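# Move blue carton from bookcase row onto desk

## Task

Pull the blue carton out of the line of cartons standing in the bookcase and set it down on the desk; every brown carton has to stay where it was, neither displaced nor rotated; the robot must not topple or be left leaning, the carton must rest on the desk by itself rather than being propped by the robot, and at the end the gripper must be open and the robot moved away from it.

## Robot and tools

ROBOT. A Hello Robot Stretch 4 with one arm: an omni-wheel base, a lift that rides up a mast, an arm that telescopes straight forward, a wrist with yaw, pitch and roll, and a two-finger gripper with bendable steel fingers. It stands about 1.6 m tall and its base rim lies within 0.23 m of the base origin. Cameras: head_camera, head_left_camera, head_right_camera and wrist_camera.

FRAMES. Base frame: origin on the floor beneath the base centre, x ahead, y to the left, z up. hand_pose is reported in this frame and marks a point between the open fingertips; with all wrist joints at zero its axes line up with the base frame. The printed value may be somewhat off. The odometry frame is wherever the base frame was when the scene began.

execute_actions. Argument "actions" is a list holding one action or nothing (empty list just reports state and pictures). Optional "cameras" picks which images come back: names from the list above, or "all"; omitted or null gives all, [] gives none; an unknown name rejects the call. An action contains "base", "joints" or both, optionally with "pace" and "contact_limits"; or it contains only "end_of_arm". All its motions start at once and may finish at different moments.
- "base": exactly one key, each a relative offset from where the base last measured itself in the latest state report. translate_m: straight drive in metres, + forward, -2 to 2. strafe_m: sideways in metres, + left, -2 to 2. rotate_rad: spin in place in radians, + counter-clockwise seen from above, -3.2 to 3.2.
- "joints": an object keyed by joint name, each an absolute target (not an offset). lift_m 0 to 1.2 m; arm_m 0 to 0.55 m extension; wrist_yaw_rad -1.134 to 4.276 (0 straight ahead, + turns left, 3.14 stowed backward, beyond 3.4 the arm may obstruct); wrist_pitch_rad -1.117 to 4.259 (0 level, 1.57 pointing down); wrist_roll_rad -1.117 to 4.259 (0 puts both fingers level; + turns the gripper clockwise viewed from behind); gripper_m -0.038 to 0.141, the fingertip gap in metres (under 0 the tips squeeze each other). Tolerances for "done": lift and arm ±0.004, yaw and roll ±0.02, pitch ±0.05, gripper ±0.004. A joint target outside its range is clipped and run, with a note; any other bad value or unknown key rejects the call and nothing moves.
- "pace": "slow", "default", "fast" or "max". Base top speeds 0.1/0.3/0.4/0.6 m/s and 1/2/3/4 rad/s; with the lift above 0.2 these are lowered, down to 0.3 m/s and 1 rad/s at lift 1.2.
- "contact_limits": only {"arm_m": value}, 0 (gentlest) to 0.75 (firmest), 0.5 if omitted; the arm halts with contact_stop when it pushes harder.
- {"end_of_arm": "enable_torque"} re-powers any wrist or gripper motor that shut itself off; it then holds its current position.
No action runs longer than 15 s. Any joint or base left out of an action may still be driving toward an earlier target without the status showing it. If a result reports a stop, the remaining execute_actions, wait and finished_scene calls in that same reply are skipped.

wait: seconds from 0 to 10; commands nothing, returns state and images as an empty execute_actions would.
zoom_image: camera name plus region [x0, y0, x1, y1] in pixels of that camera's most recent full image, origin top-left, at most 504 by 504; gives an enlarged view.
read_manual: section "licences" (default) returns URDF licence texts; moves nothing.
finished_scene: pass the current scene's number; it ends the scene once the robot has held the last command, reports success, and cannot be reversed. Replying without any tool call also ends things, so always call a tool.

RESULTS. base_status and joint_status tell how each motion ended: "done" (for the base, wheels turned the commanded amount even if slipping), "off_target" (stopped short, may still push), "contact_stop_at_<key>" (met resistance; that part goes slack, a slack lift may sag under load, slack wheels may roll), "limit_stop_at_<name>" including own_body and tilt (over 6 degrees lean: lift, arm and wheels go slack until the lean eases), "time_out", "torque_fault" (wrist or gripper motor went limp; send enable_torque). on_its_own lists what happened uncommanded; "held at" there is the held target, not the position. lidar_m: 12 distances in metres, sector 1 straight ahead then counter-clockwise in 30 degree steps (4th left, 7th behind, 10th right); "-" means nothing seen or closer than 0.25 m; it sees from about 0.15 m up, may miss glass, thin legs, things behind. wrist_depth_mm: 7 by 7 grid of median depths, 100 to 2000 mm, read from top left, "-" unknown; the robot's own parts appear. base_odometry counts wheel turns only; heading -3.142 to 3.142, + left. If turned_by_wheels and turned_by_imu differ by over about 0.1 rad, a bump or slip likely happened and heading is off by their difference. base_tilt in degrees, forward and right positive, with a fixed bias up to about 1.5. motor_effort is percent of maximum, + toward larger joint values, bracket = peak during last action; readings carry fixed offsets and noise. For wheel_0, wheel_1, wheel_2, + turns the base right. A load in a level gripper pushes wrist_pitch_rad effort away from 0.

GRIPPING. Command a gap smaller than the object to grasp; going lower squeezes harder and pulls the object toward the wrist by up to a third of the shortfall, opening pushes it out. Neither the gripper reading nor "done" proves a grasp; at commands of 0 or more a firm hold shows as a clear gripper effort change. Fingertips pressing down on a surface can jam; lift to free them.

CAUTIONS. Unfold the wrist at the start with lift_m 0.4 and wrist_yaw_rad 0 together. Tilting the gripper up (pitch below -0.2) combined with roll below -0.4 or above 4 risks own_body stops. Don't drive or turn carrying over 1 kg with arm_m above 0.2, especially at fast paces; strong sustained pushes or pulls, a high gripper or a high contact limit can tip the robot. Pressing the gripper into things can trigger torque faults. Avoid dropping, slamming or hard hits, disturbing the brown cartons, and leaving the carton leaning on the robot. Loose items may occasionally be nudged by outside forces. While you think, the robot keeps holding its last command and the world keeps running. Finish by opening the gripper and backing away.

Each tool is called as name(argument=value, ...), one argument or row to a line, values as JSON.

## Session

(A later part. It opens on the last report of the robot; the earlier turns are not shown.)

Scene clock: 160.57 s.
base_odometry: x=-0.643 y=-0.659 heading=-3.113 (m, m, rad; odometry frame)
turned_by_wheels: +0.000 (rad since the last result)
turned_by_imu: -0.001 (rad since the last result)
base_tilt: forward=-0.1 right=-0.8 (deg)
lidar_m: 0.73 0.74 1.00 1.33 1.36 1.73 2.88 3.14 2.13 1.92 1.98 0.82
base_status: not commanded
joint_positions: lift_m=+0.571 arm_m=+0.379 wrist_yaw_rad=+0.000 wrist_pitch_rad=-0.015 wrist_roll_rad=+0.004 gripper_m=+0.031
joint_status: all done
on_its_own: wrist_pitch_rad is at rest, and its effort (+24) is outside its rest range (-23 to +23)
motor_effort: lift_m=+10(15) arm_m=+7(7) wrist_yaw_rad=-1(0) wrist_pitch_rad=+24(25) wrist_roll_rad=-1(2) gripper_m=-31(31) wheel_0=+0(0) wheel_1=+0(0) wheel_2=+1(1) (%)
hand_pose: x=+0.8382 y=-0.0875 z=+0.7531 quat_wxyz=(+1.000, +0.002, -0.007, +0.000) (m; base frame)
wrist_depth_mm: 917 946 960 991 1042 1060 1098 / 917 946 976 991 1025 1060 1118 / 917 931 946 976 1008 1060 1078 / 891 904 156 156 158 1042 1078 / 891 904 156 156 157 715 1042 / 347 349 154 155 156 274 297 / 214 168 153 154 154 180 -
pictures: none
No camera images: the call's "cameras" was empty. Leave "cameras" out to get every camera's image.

Touched down.

execute_actions(
  actions=[
    {"joints":{"gripper_m":0.125,"lift_m":0.579},"pace":"slow"},
  ],
  cameras=[],
)

execute_actions(
  actions=[
    {"joints":{"arm_m":0.05},"base":{"translate_m":-0.2}},
  ],
  cameras=["head_camera","head_left_camera"],
)

Scene clock: 167.17 s.
base_odometry: x=-0.643 y=-0.659 heading=-3.113 (m, m, rad; odometry frame)
turned_by_wheels: +0.000 (rad since the last result)
turned_by_imu: -0.002 (rad since the last result)
base_tilt: forward=+0.0 right=-0.7 (deg)
lidar_m: 0.74 0.76 1.01 1.33 1.37 1.74 2.83 3.14 2.13 1.90 1.99 0.81
base_status: not commanded
joint_positions: lift_m=+0.579 arm_m=+0.379 wrist_yaw_rad=+0.000 wrist_pitch_rad=-0.004 wrist_roll_rad=+0.004 gripper_m=+0.125
joint_status: all done
motor_effort: lift_m=+22(23) arm_m=+6(6) wrist_yaw_rad=-1(1) wrist_pitch_rad=-5(24) wrist_roll_rad=-3(2) gripper_m=+1(29) wheel_0=+0(0) wheel_1=+0(0) wheel_2=+2(1) (%)
hand_pose: x=+0.8383 y=-0.0874 z=+0.7581 quat_wxyz=(+1.000, +0.002, -0.002, +0.000) (m; base frame)
wrist_depth_mm: 904 931 960 976 1025 1060 1098 / 904 931 946 960 1025 1042 1078 / 904 931 946 991 991 1060 1060 / 904 931 183 185 186 1042 1060 / 891 866 182 183 184 647 615 / 338 273 182 182 183 273 291 / 224 202 180 151 182 191 202
pictures: none
No camera images: the call's "cameras" was empty. Leave "cameras" out to get every camera's image.

Scene clock: 169.27 s.
base_odometry: x=-0.443 y=-0.653 heading=-3.113 (m, m, rad; odometry frame)
turned_by_wheels: +0.000 (rad since the last result)
turned_by_imu: +0.000 (rad since the last result)
base_tilt: forward=+0.0 right=-0.8 (deg)
lidar_m: 0.55 0.97 1.27 1.30 1.33 2.24 2.67 3.02 2.14 1.97 1.96 1.01
base_status: done
joint_positions: lift_m=+0.579 arm_m=+0.051 wrist_yaw_rad=+0.000 wrist_pitch_rad=-0.004 wrist_roll_rad=+0.004 gripper_m=+0.125
joint_status: all done
motor_effort: lift_m=+22(22) arm_m=-7(7) wrist_yaw_rad=-1(1) wrist_pitch_rad=-7(8) wrist_roll_rad=-1(2) gripper_m=+0(1) wheel_0=+0(4) wheel_1=+0(3) wheel_2=-1(10) (%)
hand_pose: x=+0.5105 y=-0.0875 z=+0.7580 quat_wxyz=(+1.000, +0.002, -0.002, +0.000) (m; base frame)
wrist_depth_mm: 1430 1464 1464 1537 1618 1618 1708 / 1366 1397 1464 1499 1618 1661 1618 / 1430 1430 1499 1537 1576 1618 1618 / 1366 1397 1464 1464 1618 1618 1661 / 904 866 854 1078 960 1618 1661 / 1336 1397 1430 1499 1078 1576 1661 / 1366 1397 1397 150 1576 1661 1661
pictures: head_camera, head_left_camera
Images, in order (width x height): head_camera 420x560, head_left_camera 420x672.

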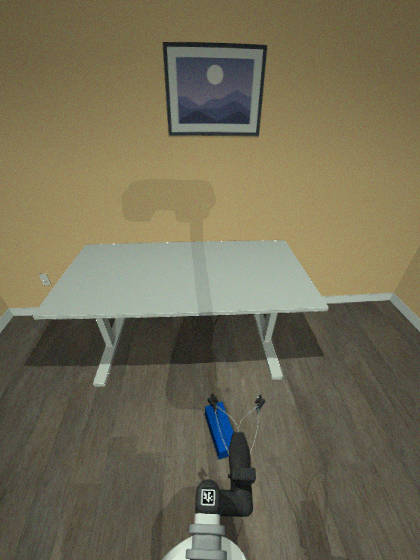

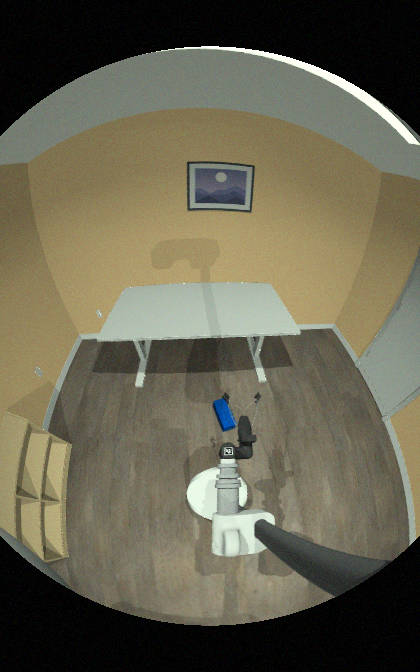

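execute_actions(
  actions=[
    {"joints":{"wrist_pitch_rad":1.3,"lift_m":0.6},"base":{"translate_m":0.1}},
  ],
  cameras=["head_camera","wrist_camera"],
)

Scene clock: 175.80 s.
base_odometry: x=-0.543 y=-0.656 heading=-3.113 (m, m, rad; odometry frame)
turned_by_wheels: +0.000 (rad since the last result)
turned_by_imu: -0.002 (rad since the last result)
base_tilt: forward=+0.0 right=-0.8 (deg)
lidar_m: 0.47 0.86 1.14 1.32 1.36 2.25 2.81 3.13 2.16 1.94 1.99 0.48
base_status: done
joint_positions: lift_m=+0.600 arm_m=+0.051 wrist_yaw_rad=+0.000 wrist_pitch_rad=+1.300 wrist_roll_rad=+0.004 gripper_m=+0.125
joint_status: all done
motor_effort: lift_m=+22(23) arm_m=-6(6) wrist_yaw_rad=+0(1) wrist_pitch_rad=-1(3) wrist_roll_rad=-2(2) gripper_m=-1(1) wheel_0=+1(4) wheel_1=+1(5) wheel_2=+0(11) (%)
hand_pose: x=+0.2991 y=-0.0874 z=+0.4999 quat_wxyz=(+0.796, +0.002, +0.605, -0.001) (m; base frame)
wrist_depth_mm: 891 904 904 891 891 904 904 / 842 842 842 842 854 866 866 / 798 798 798 691 809 809 820 / 759 759 768 647 778 778 778 / 723 732 732 732 732 741 732 / 691 683 691 699 220 691 699 / 661 654 661 150 668 668 676
pictures: head_camera, wrist_camera
Images, in order (width x height): head_camera 420x560, wrist_camera 616x392.

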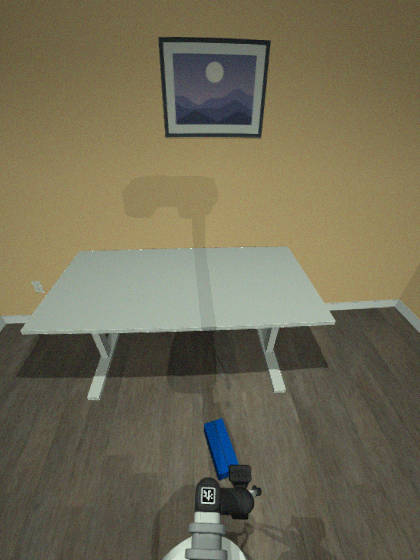

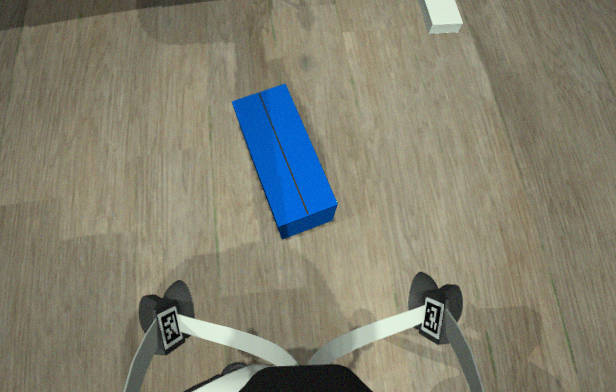

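execute_actions(
  actions=[
    {"joints":{"wrist_pitch_rad":1.57,"wrist_yaw_rad":0.4,"lift_m":0.45,"arm_m":0.25}},
  ],
  cameras=["head_camera","wrist_camera"],
)

Scene clock: 187.23 s.
base_odometry: x=-0.543 y=-0.656 heading=-3.113 (m, m, rad; odometry frame)
turned_by_wheels: +0.000 (rad since the last result)
turned_by_imu: -0.001 (rad since the last result)
base_tilt: forward=+0.0 right=-0.8 (deg)
lidar_m: 0.43 0.85 1.11 1.32 1.35 2.27 2.78 3.13 2.15 1.93 1.99 0.49
base_status: not commanded
joint_positions: lift_m=+0.450 arm_m=+0.249 wrist_yaw_rad=+0.400 wrist_pitch_rad=+1.570 wrist_roll_rad=+0.004 gripper_m=+0.125
joint_status: all done
motor_effort: lift_m=+14(20) arm_m=+6(8) wrist_yaw_rad=-1(6) wrist_pitch_rad=+2(3) wrist_roll_rad=-3(2) gripper_m=+0(0) wheel_0=+1(1) wheel_1=+1(1) wheel_2=+0(0) (%)
hand_pose: x=+0.4540 y=-0.0804 z=+0.3400 quat_wxyz=(+0.694, -0.139, +0.693, +0.139) (m; base frame)
wrist_depth_mm: 569 569 569 574 574 580 574 / 564 564 569 449 580 574 574 / 559 559 559 449 569 574 574 / 559 559 564 442 559 574 574 / 549 549 554 442 564 569 569 / 549 549 554 559 221 564 564 / 549 549 549 150 559 559 564
pictures: head_camera, wrist_camera
Images, in order (width x height): head_camera 420x560, wrist_camera 616x392.

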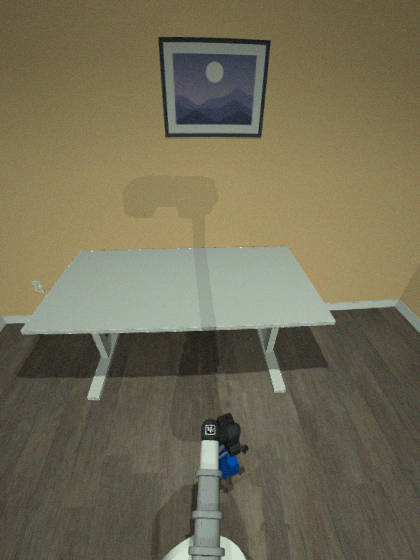

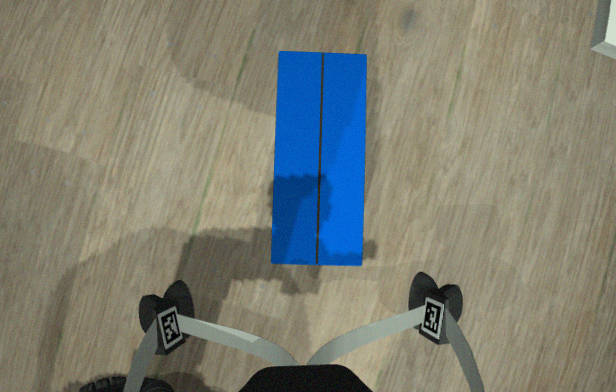

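execute_actions(
  actions=[
    {"base":{"strafe_m":0.013},"joints":{"lift_m":0.28,"arm_m":0.33}},
  ],
  cameras=["wrist_camera"],
)

Scene clock: 196.10 s.
base_odometry: x=-0.542 y=-0.669 heading=-3.113 (m, m, rad; odometry frame)
turned_by_wheels: +0.000 (rad since the last result)
turned_by_imu: -0.002 (rad since the last result)
base_tilt: forward=-0.1 right=-0.7 (deg)
lidar_m: 0.42 0.88 1.13 1.31 1.34 2.23 2.81 3.14 2.16 1.94 2.01 0.48
base_status: done
joint_positions: lift_m=+0.280 arm_m=+0.329 wrist_yaw_rad=+0.400 wrist_pitch_rad=+1.570 wrist_roll_rad=+0.004 gripper_m=+0.125
joint_status: all done
motor_effort: lift_m=+14(14) arm_m=+7(8) wrist_yaw_rad=-1(1) wrist_pitch_rad=+0(0) wrist_roll_rad=-2(3) gripper_m=-1(1) wheel_0=+0(4) wheel_1=-1(7) wheel_2=+0(3) (%)
hand_pose: x=+0.5340 y=-0.0804 z=+0.1700 quat_wxyz=(+0.694, -0.139, +0.693, +0.139) (m; base frame)
wrist_depth_mm: 394 394 394 397 402 402 402 / 392 389 397 277 397 404 402 / 389 389 394 274 397 397 399 / 392 387 392 273 392 394 399 / 384 392 389 272 394 394 397 / 382 384 271 272 222 394 394 / 379 379 329 150 387 387 392
pictures: wrist_camera
Images, in order (width x height): wrist_camera 616x392.

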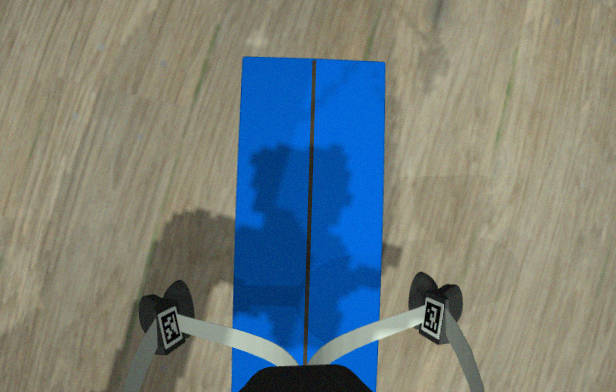

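execute_actions(
  actions=[
    {"joints":{"lift_m":0.18,"arm_m":0.342},"pace":"slow"},
  ],
  cameras=["wrist_camera"],
)

execute_actions(
  actions=[
    {"joints":{"gripper_m":0.035}},
  ],
  cameras=["wrist_camera"],
)

execute_actions(
  actions=[
    {"joints":{"lift_m":0.3},"pace":"slow"},
  ],
  cameras=["wrist_camera","head_camera"],
)

Scene clock: 202.60 s.
base_odometry: x=-0.542 y=-0.669 heading=-3.113 (m, m, rad; odometry frame)
turned_by_wheels: +0.000 (rad since the last result)
turned_by_imu: -0.002 (rad since the last result)
base_tilt: forward=+0.0 right=-0.8 (deg)
lidar_m: 0.47 0.85 1.12 1.31 1.33 2.25 2.82 3.13 2.16 1.94 2.01 0.89
base_status: not commanded
joint_positions: lift_m=+0.181 arm_m=+0.341 wrist_yaw_rad=+0.400 wrist_pitch_rad=+1.571 wrist_roll_rad=+0.004 gripper_m=+0.125
joint_status: all done
motor_effort: lift_m=+10(13) arm_m=+7(8) wrist_yaw_rad=+0(1) wrist_pitch_rad=-3(7) wrist_roll_rad=-2(2) gripper_m=+0(0) wheel_0=+1(0) wheel_1=-1(1) wheel_2=-1(1) (%)
hand_pose: x=+0.5457 y=-0.0805 z=+0.0704 quat_wxyz=(+0.693, -0.139, +0.693, +0.139) (m; base frame)
wrist_depth_mm: 294 297 178 179 180 303 303 / 293 296 178 178 179 301 304 / 291 293 177 177 178 300 300 / 290 293 175 176 177 298 300 / 290 290 175 176 176 296 297 / 289 286 174 175 175 296 296 / 285 286 172 158 175 291 294
pictures: wrist_camera
Images, in order (width x height): wrist_camera 616x392.

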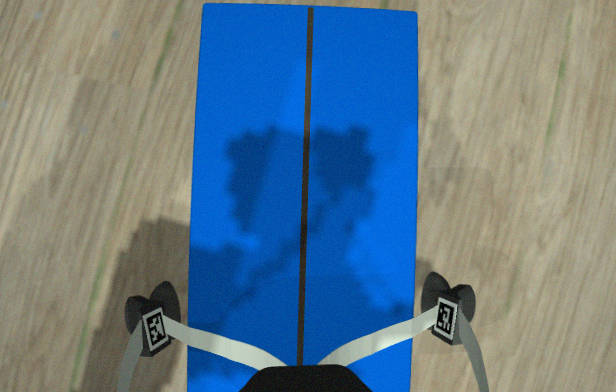

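Scene clock: 204.40 s.
base_odometry: x=-0.542 y=-0.669 heading=-3.113 (m, m, rad; odometry frame)
turned_by_wheels: +0.000 (rad since the last result)
turned_by_imu: -0.001 (rad since the last result)
base_tilt: forward=-0.1 right=-0.8 (deg)
lidar_m: 0.46 0.85 1.12 1.30 1.33 2.25 2.82 3.15 2.15 1.95 2.02 0.90
base_status: not commanded
joint_positions: lift_m=+0.180 arm_m=+0.341 wrist_yaw_rad=+0.400 wrist_pitch_rad=+1.570 wrist_roll_rad=+0.004 gripper_m=+0.036
joint_status: all done
motor_effort: lift_m=+14(14) arm_m=+7(7) wrist_yaw_rad=+0(1) wrist_pitch_rad=+1(2) wrist_roll_rad=-2(2) gripper_m=-31(34) wheel_0=+1(1) wheel_1=+0(1) wheel_2=-1(1) (%)
hand_pose: x=+0.5460 y=-0.0804 z=+0.0700 quat_wxyz=(+0.694, -0.139, +0.693, +0.139) (m; base frame)
wrist_depth_mm: 291 291 164 164 164 298 301 / 291 290 163 163 164 298 300 / 290 290 162 162 162 297 297 / 287 289 160 160 160 294 298 / 287 286 159 159 159 294 294 / 285 286 158 158 158 290 294 / 283 171 157 157 156 289 290
pictures: wrist_camera
Images, in order (width x height): wrist_camera 616x392.

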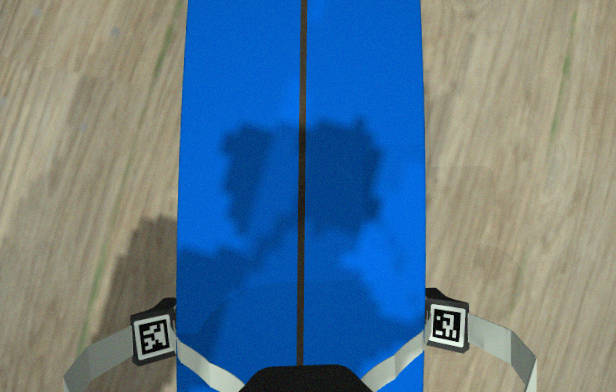

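Scene clock: 206.23 s.
base_odometry: x=-0.542 y=-0.669 heading=-3.113 (m, m, rad; odometry frame)
turned_by_wheels: +0.000 (rad since the last result)
turned_by_imu: -0.001 (rad since the last result)
base_tilt: forward=+0.0 right=-0.8 (deg)
lidar_m: 0.43 0.87 1.14 1.30 1.32 2.24 2.82 3.13 2.18 1.94 2.00 0.91
base_status: not commanded
joint_positions: lift_m=+0.300 arm_m=+0.341 wrist_yaw_rad=+0.400 wrist_pitch_rad=+1.570 wrist_roll_rad=+0.004 gripper_m=+0.036
joint_status: all done
motor_effort: lift_m=+23(23) arm_m=+7(7) wrist_yaw_rad=-1(1) wrist_pitch_rad=+1(0) wrist_roll_rad=-3(2) gripper_m=-32(31) wheel_0=+1(1) wheel_1=-1(1) wheel_2=-1(1) (%)
hand_pose: x=+0.5460 y=-0.0804 z=+0.1894 quat_wxyz=(+0.694, -0.139, +0.693, +0.139) (m; base frame)
wrist_depth_mm: 413 410 165 165 164 421 424 / 410 410 163 164 163 421 418 / 407 410 162 162 162 415 418 / 407 407 160 160 161 415 413 / 407 404 159 159 159 413 415 / 399 404 158 158 158 413 413 / 399 171 156 157 156 410 413
pictures: head_camera, wrist_camera
Images, in order (width x height): head_camera 420x560, wrist_camera 616x392.

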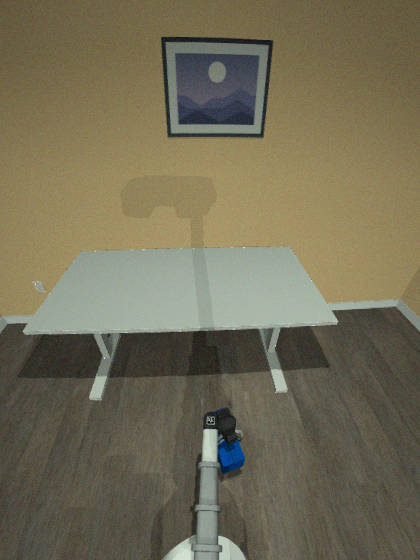

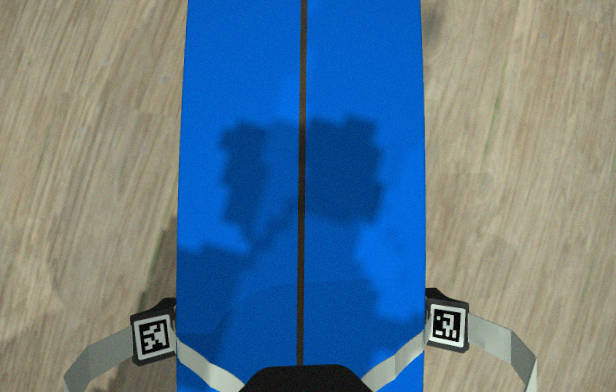

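execute_actions(
  actions=[
    {"joints":{"lift_m":1.02,"arm_m":0.25,"wrist_yaw_rad":0}},
  ],
  cameras=[],
)

execute_actions(
  actions=[
    {"base":{"translate_m":0.25},"joints":{"arm_m":0.52},"pace":"slow"},
  ],
  cameras=[],
)

execute_actions(
  actions=[
    {"joints":{"lift_m":0.96},"pace":"slow"},
  ],
  cameras=["wrist_camera","head_camera"],
)

Scene clock: 217.87 s.
base_odometry: x=-0.542 y=-0.669 heading=-3.113 (m, m, rad; odometry frame)
turned_by_wheels: +0.000 (rad since the last result)
turned_by_imu: -0.002 (rad since the last result)
base_tilt: forward=+0.0 right=-0.8 (deg)
lidar_m: 0.30 0.88 1.13 1.31 1.35 2.25 2.84 3.14 2.14 1.96 2.00 0.31
base_status: not commanded
joint_positions: lift_m=+1.020 arm_m=+0.251 wrist_yaw_rad=+0.000 wrist_pitch_rad=+1.570 wrist_roll_rad=+0.004 gripper_m=+0.036
joint_status: all done
motor_effort: lift_m=+22(22) arm_m=-6(7) wrist_yaw_rad=-2(8) wrist_pitch_rad=+0(2) wrist_roll_rad=-2(2) gripper_m=-30(31) wheel_0=+1(1) wheel_1=-1(1) wheel_2=-1(1) (%)
hand_pose: x=+0.4223 y=-0.0874 z=+0.9094 quat_wxyz=(+0.707, +0.001, +0.707, -0.001) (m; base frame)
wrist_depth_mm: 1160 1138 165 164 165 1160 1182 / 1118 1118 163 163 163 1182 1182 / 1118 1138 162 162 161 1182 1182 / 1138 1138 161 160 160 1138 1160 / 1138 1098 159 159 160 1182 1182 / 1098 1138 158 158 158 1138 1160 / 1078 171 156 156 156 1138 1138
pictures: none
No camera images: the call's "cameras" was empty. Leave "cameras" out to get every camera's image.

Scene clock: 221.83 s.
base_odometry: x=-0.792 y=-0.676 heading=-3.113 (m, m, rad; odometry frame)
turned_by_wheels: +0.000 (rad since the last result)
turned_by_imu: -0.002 (rad since the last result)
base_tilt: forward=+0.0 right=-0.8 (deg)
lidar_m: 0.56 0.59 0.80 1.34 1.35 1.77 3.33 3.16 2.12 1.90 1.97 0.65
base_status: done
joint_positions: lift_m=+1.020 arm_m=+0.519 wrist_yaw_rad=+0.000 wrist_pitch_rad=+1.570 wrist_roll_rad=+0.004 gripper_m=+0.036
joint_status: all done
motor_effort: lift_m=+22(22) arm_m=+7(7) wrist_yaw_rad=-1(2) wrist_pitch_rad=+0(1) wrist_roll_rad=-2(3) gripper_m=-31(32) wheel_0=+1(6) wheel_1=+2(5) wheel_2=-2(4) (%)
hand_pose: x=+0.6899 y=-0.0874 z=+0.9094 quat_wxyz=(+0.707, +0.001, +0.707, -0.001) (m; base frame)
wrist_depth_mm: 410 413 165 164 165 424 424 / 407 410 163 163 163 421 421 / 404 407 161 161 162 418 424 / 407 407 160 160 160 415 418 / 404 407 158 159 159 413 413 / 402 404 158 158 159 413 1160 / 1118 171 156 157 156 1118 1138
pictures: none
No camera images: the call's "cameras" was empty. Leave "cameras" out to get every camera's image.

Scene clock: 223.20 s.
base_odometry: x=-0.792 y=-0.676 heading=-3.113 (m, m, rad; odometry frame)
turned_by_wheels: +0.000 (rad since the last result)
turned_by_imu: +0.000 (rad since the last result)
base_tilt: forward=+0.0 right=-0.8 (deg)
lidar_m: 0.57 0.61 0.82 1.34 1.36 1.79 3.36 3.16 2.12 1.91 1.99 0.65
base_status: not commanded
joint_positions: lift_m=+0.960 arm_m=+0.519 wrist_yaw_rad=+0.000 wrist_pitch_rad=+1.570 wrist_roll_rad=+0.004 gripper_m=+0.036
joint_status: all done
motor_effort: lift_m=+14(22) arm_m=+7(6) wrist_yaw_rad=-1(1) wrist_pitch_rad=+1(1) wrist_roll_rad=-2(3) gripper_m=-32(31) wheel_0=+1(1) wheel_1=+2(2) wheel_2=-2(2) (%)
hand_pose: x=+0.6899 y=-0.0874 z=+0.8500 quat_wxyz=(+0.707, +0.001, +0.707, -0.001) (m; base frame)
wrist_depth_mm: 353 355 165 165 164 359 364 / 347 349 163 163 164 362 362 / 347 351 162 163 162 355 357 / 345 349 160 160 161 353 357 / 345 345 159 159 159 355 355 / 342 345 158 158 158 351 1078 / 342 171 156 157 156 1078 1098
pictures: head_camera, wrist_camera
Images, in order (width x height): head_camera 420x560, wrist_camera 616x392.

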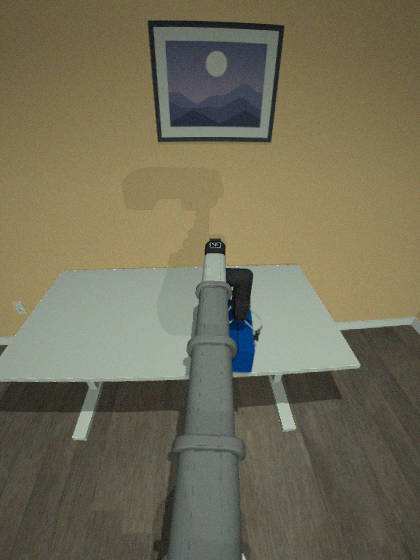

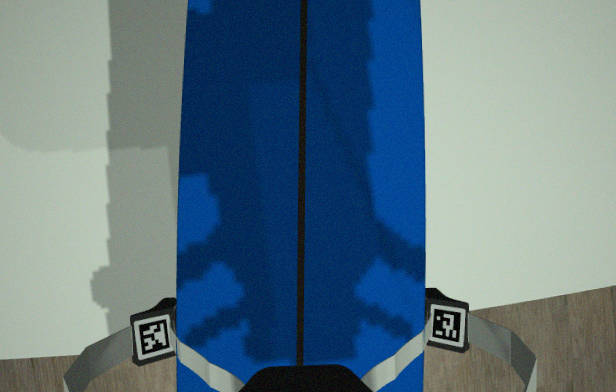

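execute_actions(
  actions=[
    {"base":{"translate_m":0.2},"joints":{"arm_m":0.545},"pace":"slow"},
  ],
  cameras=[],
)

execute_actions(
  actions=[
    {"joints":{"lift_m":0.89},"pace":"slow"},
  ],
  cameras=["wrist_camera","head_camera"],
)

Scene clock: 230.73 s.
base_odometry: x=-0.992 y=-0.682 heading=-3.113 (m, m, rad; odometry frame)
turned_by_wheels: +0.000 (rad since the last result)
turned_by_imu: -0.002 (rad since the last result)
base_tilt: forward=+0.0 right=-0.8 (deg)
lidar_m: 0.38 0.40 0.55 1.54 1.38 1.82 3.54 3.14 2.09 1.93 0.62 0.41
base_status: done
joint_positions: lift_m=+0.960 arm_m=+0.544 wrist_yaw_rad=+0.000 wrist_pitch_rad=+1.570 wrist_roll_rad=+0.004 gripper_m=+0.036
joint_status: all done
motor_effort: lift_m=+15(14) arm_m=+6(7) wrist_yaw_rad=-2(0) wrist_pitch_rad=-1(1) wrist_roll_rad=-2(2) gripper_m=-30(32) wheel_0=+2(3) wheel_1=+2(6) wheel_2=+0(6) (%)
hand_pose: x=+0.7149 y=-0.0874 z=+0.8500 quat_wxyz=(+0.707, +0.001, +0.707, -0.001) (m; base frame)
wrist_depth_mm: 353 351 165 165 165 362 364 / 351 351 163 163 164 359 359 / 347 349 161 162 162 357 359 / 345 347 160 160 160 355 357 / 345 345 159 159 159 353 355 / 343 342 158 158 158 351 353 / 342 171 156 156 156 349 349
pictures: none
No camera images: the call's "cameras" was empty. Leave "cameras" out to get every camera's image.

Scene clock: 232.20 s.
base_odometry: x=-0.992 y=-0.682 heading=-3.113 (m, m, rad; odometry frame)
turned_by_wheels: +0.000 (rad since the last result)
turned_by_imu: +0.000 (rad since the last result)
base_tilt: forward=+0.0 right=-0.8 (deg)
lidar_m: 0.39 0.42 0.54 1.53 1.37 1.82 3.54 3.12 2.09 1.91 0.66 0.44
base_status: not commanded
joint_positions: lift_m=+0.890 arm_m=+0.544 wrist_yaw_rad=+0.000 wrist_pitch_rad=+1.570 wrist_roll_rad=+0.004 gripper_m=+0.036
joint_status: all done
motor_effort: lift_m=+13(14) arm_m=+7(7) wrist_yaw_rad=-1(1) wrist_pitch_rad=+0(1) wrist_roll_rad=-2(2) gripper_m=-31(32) wheel_0=+2(2) wheel_1=+3(3) wheel_2=+0(0) (%)
hand_pose: x=+0.7150 y=-0.0874 z=+0.7800 quat_wxyz=(+0.707, +0.001, +0.707, -0.001) (m; base frame)
wrist_depth_mm: 281 283 164 164 164 289 291 / 279 278 163 163 163 287 289 / 278 281 161 162 162 286 286 / 276 278 160 160 160 283 287 / 276 277 159 159 159 283 283 / 274 274 157 158 158 281 283 / 271 171 156 157 157 278 281
pictures: head_camera, wrist_camera
Images, in order (width x height): head_camera 420x560, wrist_camera 616x392.

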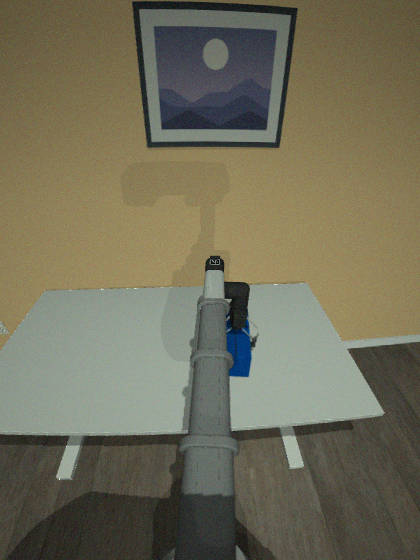

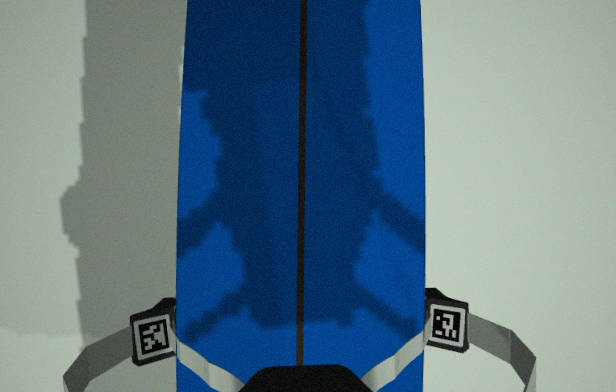

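execute_actions(
  actions=[
    {"joints":{"lift_m":0.882},"pace":"slow"},
  ],
  cameras=[],
)

execute_actions(
  actions=[
    {"joints":{"gripper_m":0.13},"pace":"slow"},
  ],
  cameras=["wrist_camera"],
)

execute_actions(
  actions=[
    {"joints":{"lift_m":1.05}},
  ],
  cameras=["wrist_camera"],
)

Scene clock: 237.83 s.
base_odometry: x=-0.992 y=-0.682 heading=-3.113 (m, m, rad; odometry frame)
turned_by_wheels: +0.000 (rad since the last result)
turned_by_imu: -0.001 (rad since the last result)
base_tilt: forward=-0.1 right=-0.8 (deg)
lidar_m: 0.41 0.42 0.52 1.53 1.37 1.81 3.55 3.11 2.10 1.93 0.65 0.43
base_status: not commanded
joint_positions: lift_m=+0.883 arm_m=+0.544 wrist_yaw_rad=+0.000 wrist_pitch_rad=+1.570 wrist_roll_rad=+0.004 gripper_m=+0.036
joint_status: all done
motor_effort: lift_m=+9(14) arm_m=+7(6) wrist_yaw_rad=+1(1) wrist_pitch_rad=+2(6) wrist_roll_rad=-2(2) gripper_m=-28(31) wheel_0=+1(2) wheel_1=+2(3) wheel_2=+0(0) (%)
hand_pose: x=+0.7150 y=-0.0874 z=+0.7724 quat_wxyz=(+0.707, +0.002, +0.707, -0.002) (m; base frame)
wrist_depth_mm: 277 278 161 161 163 286 287 / 274 277 160 161 161 285 286 / 276 277 159 160 161 282 282 / 273 274 158 159 160 281 282 / 270 273 157 158 160 278 281 / 271 270 156 158 158 277 279 / 267 166 156 156 157 274 278
pictures: none
No camera images: the call's "cameras" was empty. Leave "cameras" out to get every camera's image.

Scene clock: 241.83 s.
base_odometry: x=-0.992 y=-0.682 heading=-3.113 (m, m, rad; odometry frame)
turned_by_wheels: +0.000 (rad since the last result)
turned_by_imu: +0.000 (rad since the last result)
base_tilt: forward=-0.2 right=-0.7 (deg)
lidar_m: 0.38 0.42 0.53 1.51 1.38 1.80 3.54 3.13 2.11 1.93 0.66 0.43
base_status: not commanded
joint_positions: lift_m=+0.883 arm_m=+0.544 wrist_yaw_rad=-0.002 wrist_pitch_rad=+1.574 wrist_roll_rad=+0.004 gripper_m=+0.130
joint_status: all done
motor_effort: lift_m=+3(9) arm_m=+7(7) wrist_yaw_rad=+4(5) wrist_pitch_rad=-11(15) wrist_roll_rad=-2(2) gripper_m=+1(28) wheel_0=+1(1) wheel_1=+2(2) wheel_2=+1(1) (%)
hand_pose: x=+0.7137 y=-0.0874 z=+0.7729 quat_wxyz=(+0.706, +0.002, +0.708, -0.002) (m; base frame)
wrist_depth_mm: 289 290 171 172 173 296 298 / 285 287 169 171 172 297 297 / 283 289 169 169 170 293 294 / 282 283 167 168 169 290 294 / 279 282 166 167 168 289 290 / 277 279 165 166 167 287 287 / 276 276 163 165 166 282 285
pictures: wrist_camera
Images, in order (width x height): wrist_camera 616x392.

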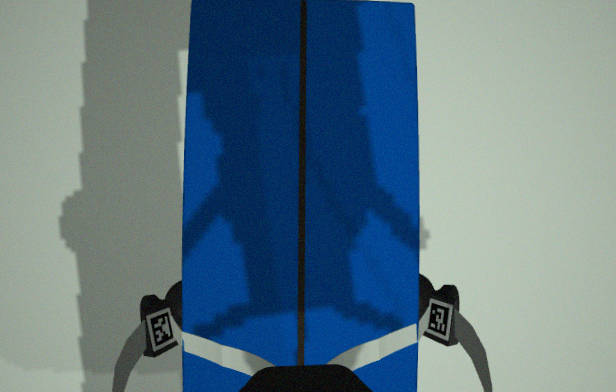

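Scene clock: 243.60 s.
base_odometry: x=-0.992 y=-0.682 heading=-3.113 (m, m, rad; odometry frame)
turned_by_wheels: +0.000 (rad since the last result)
turned_by_imu: -0.001 (rad since the last result)
base_tilt: forward=-0.1 right=-0.8 (deg)
lidar_m: 0.40 0.41 0.53 1.54 1.39 1.79 3.55 3.15 2.11 1.90 0.66 0.42
base_status: not commanded
joint_positions: lift_m=+1.050 arm_m=+0.544 wrist_yaw_rad=+0.000 wrist_pitch_rad=+1.570 wrist_roll_rad=+0.004 gripper_m=+0.130
joint_status: all done
motor_effort: lift_m=+21(21) arm_m=+6(6) wrist_yaw_rad=-1(4) wrist_pitch_rad=+2(11) wrist_roll_rad=-3(3) gripper_m=-1(1) wheel_0=+0(1) wheel_1=+1(2) wheel_2=+1(1) (%)
hand_pose: x=+0.7151 y=-0.0874 z=+0.9394 quat_wxyz=(+0.707, +0.002, +0.707, -0.002) (m; base frame)
wrist_depth_mm: 439 445 449 455 452 449 455 / 439 442 449 449 449 455 452 / 436 442 442 325 445 449 455 / 433 436 436 324 442 449 449 / 433 439 436 324 442 442 445 / 430 433 320 320 322 439 442 / 430 430 433 151 436 439 439
pictures: wrist_camera
Images, in order (width x height): wrist_camera 616x392.

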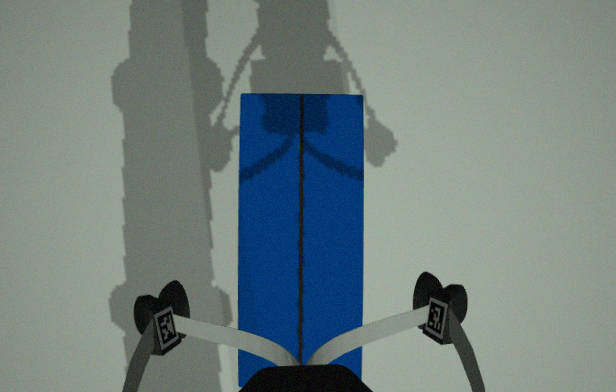

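execute_actions(
  actions=[
    {"base":{"translate_m":-0.4},"joints":{"arm_m":0.05},"pace":"fast"},
  ],
  cameras=["head_camera","head_left_camera"],
)

Scene clock: 248.33 s.
base_odometry: x=-0.592 y=-0.670 heading=-3.113 (m, m, rad; odometry frame)
turned_by_wheels: +0.000 (rad since the last result)
turned_by_imu: +0.000 (rad since the last result)
base_tilt: forward=-0.1 right=-0.8 (deg)
lidar_m: 0.79 0.81 1.07 1.29 1.34 2.26 2.82 3.17 2.14 1.93 2.01 0.87
base_status: done
joint_positions: lift_m=+1.050 arm_m=+0.051 wrist_yaw_rad=+0.000 wrist_pitch_rad=+1.570 wrist_roll_rad=+0.004 gripper_m=+0.130
joint_status: all done
motor_effort: lift_m=+21(22) arm_m=-7(7) wrist_yaw_rad=+0(1) wrist_pitch_rad=+0(0) wrist_roll_rad=-2(3) gripper_m=+0(1) wheel_0=+0(7) wheel_1=-1(8) wheel_2=-1(7) (%)
hand_pose: x=+0.2221 y=-0.0874 z=+0.9395 quat_wxyz=(+0.707, +0.002, +0.707, -0.002) (m; base frame)
wrist_depth_mm: 1160 1182 1182 1205 1182 1205 1229 / 1160 1182 1160 1182 1182 1182 1205 / 1160 1160 1182 1182 1182 1182 1205 / 1160 1160 1182 1160 1182 1182 1182 / 1160 1138 1182 1008 1160 1182 1182 / 1138 1138 960 946 1160 1182 1182 / 1160 1160 931 151 1160 1160 1182
pictures: head_camera, head_left_camera
Images, in order (width x height): head_camera 420x560, head_left_camera 420x672.

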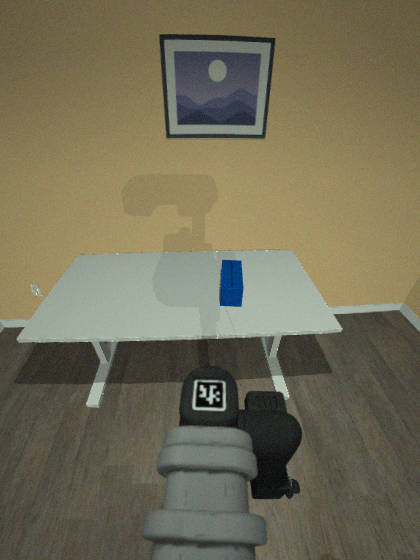

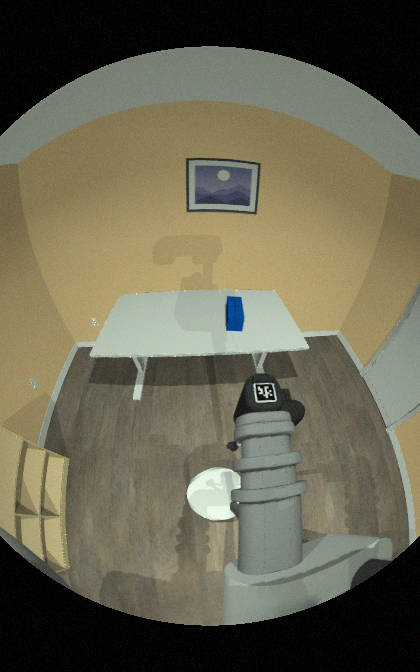

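finished_scene(
  scene=1,
)

The scene is finished: the task was done.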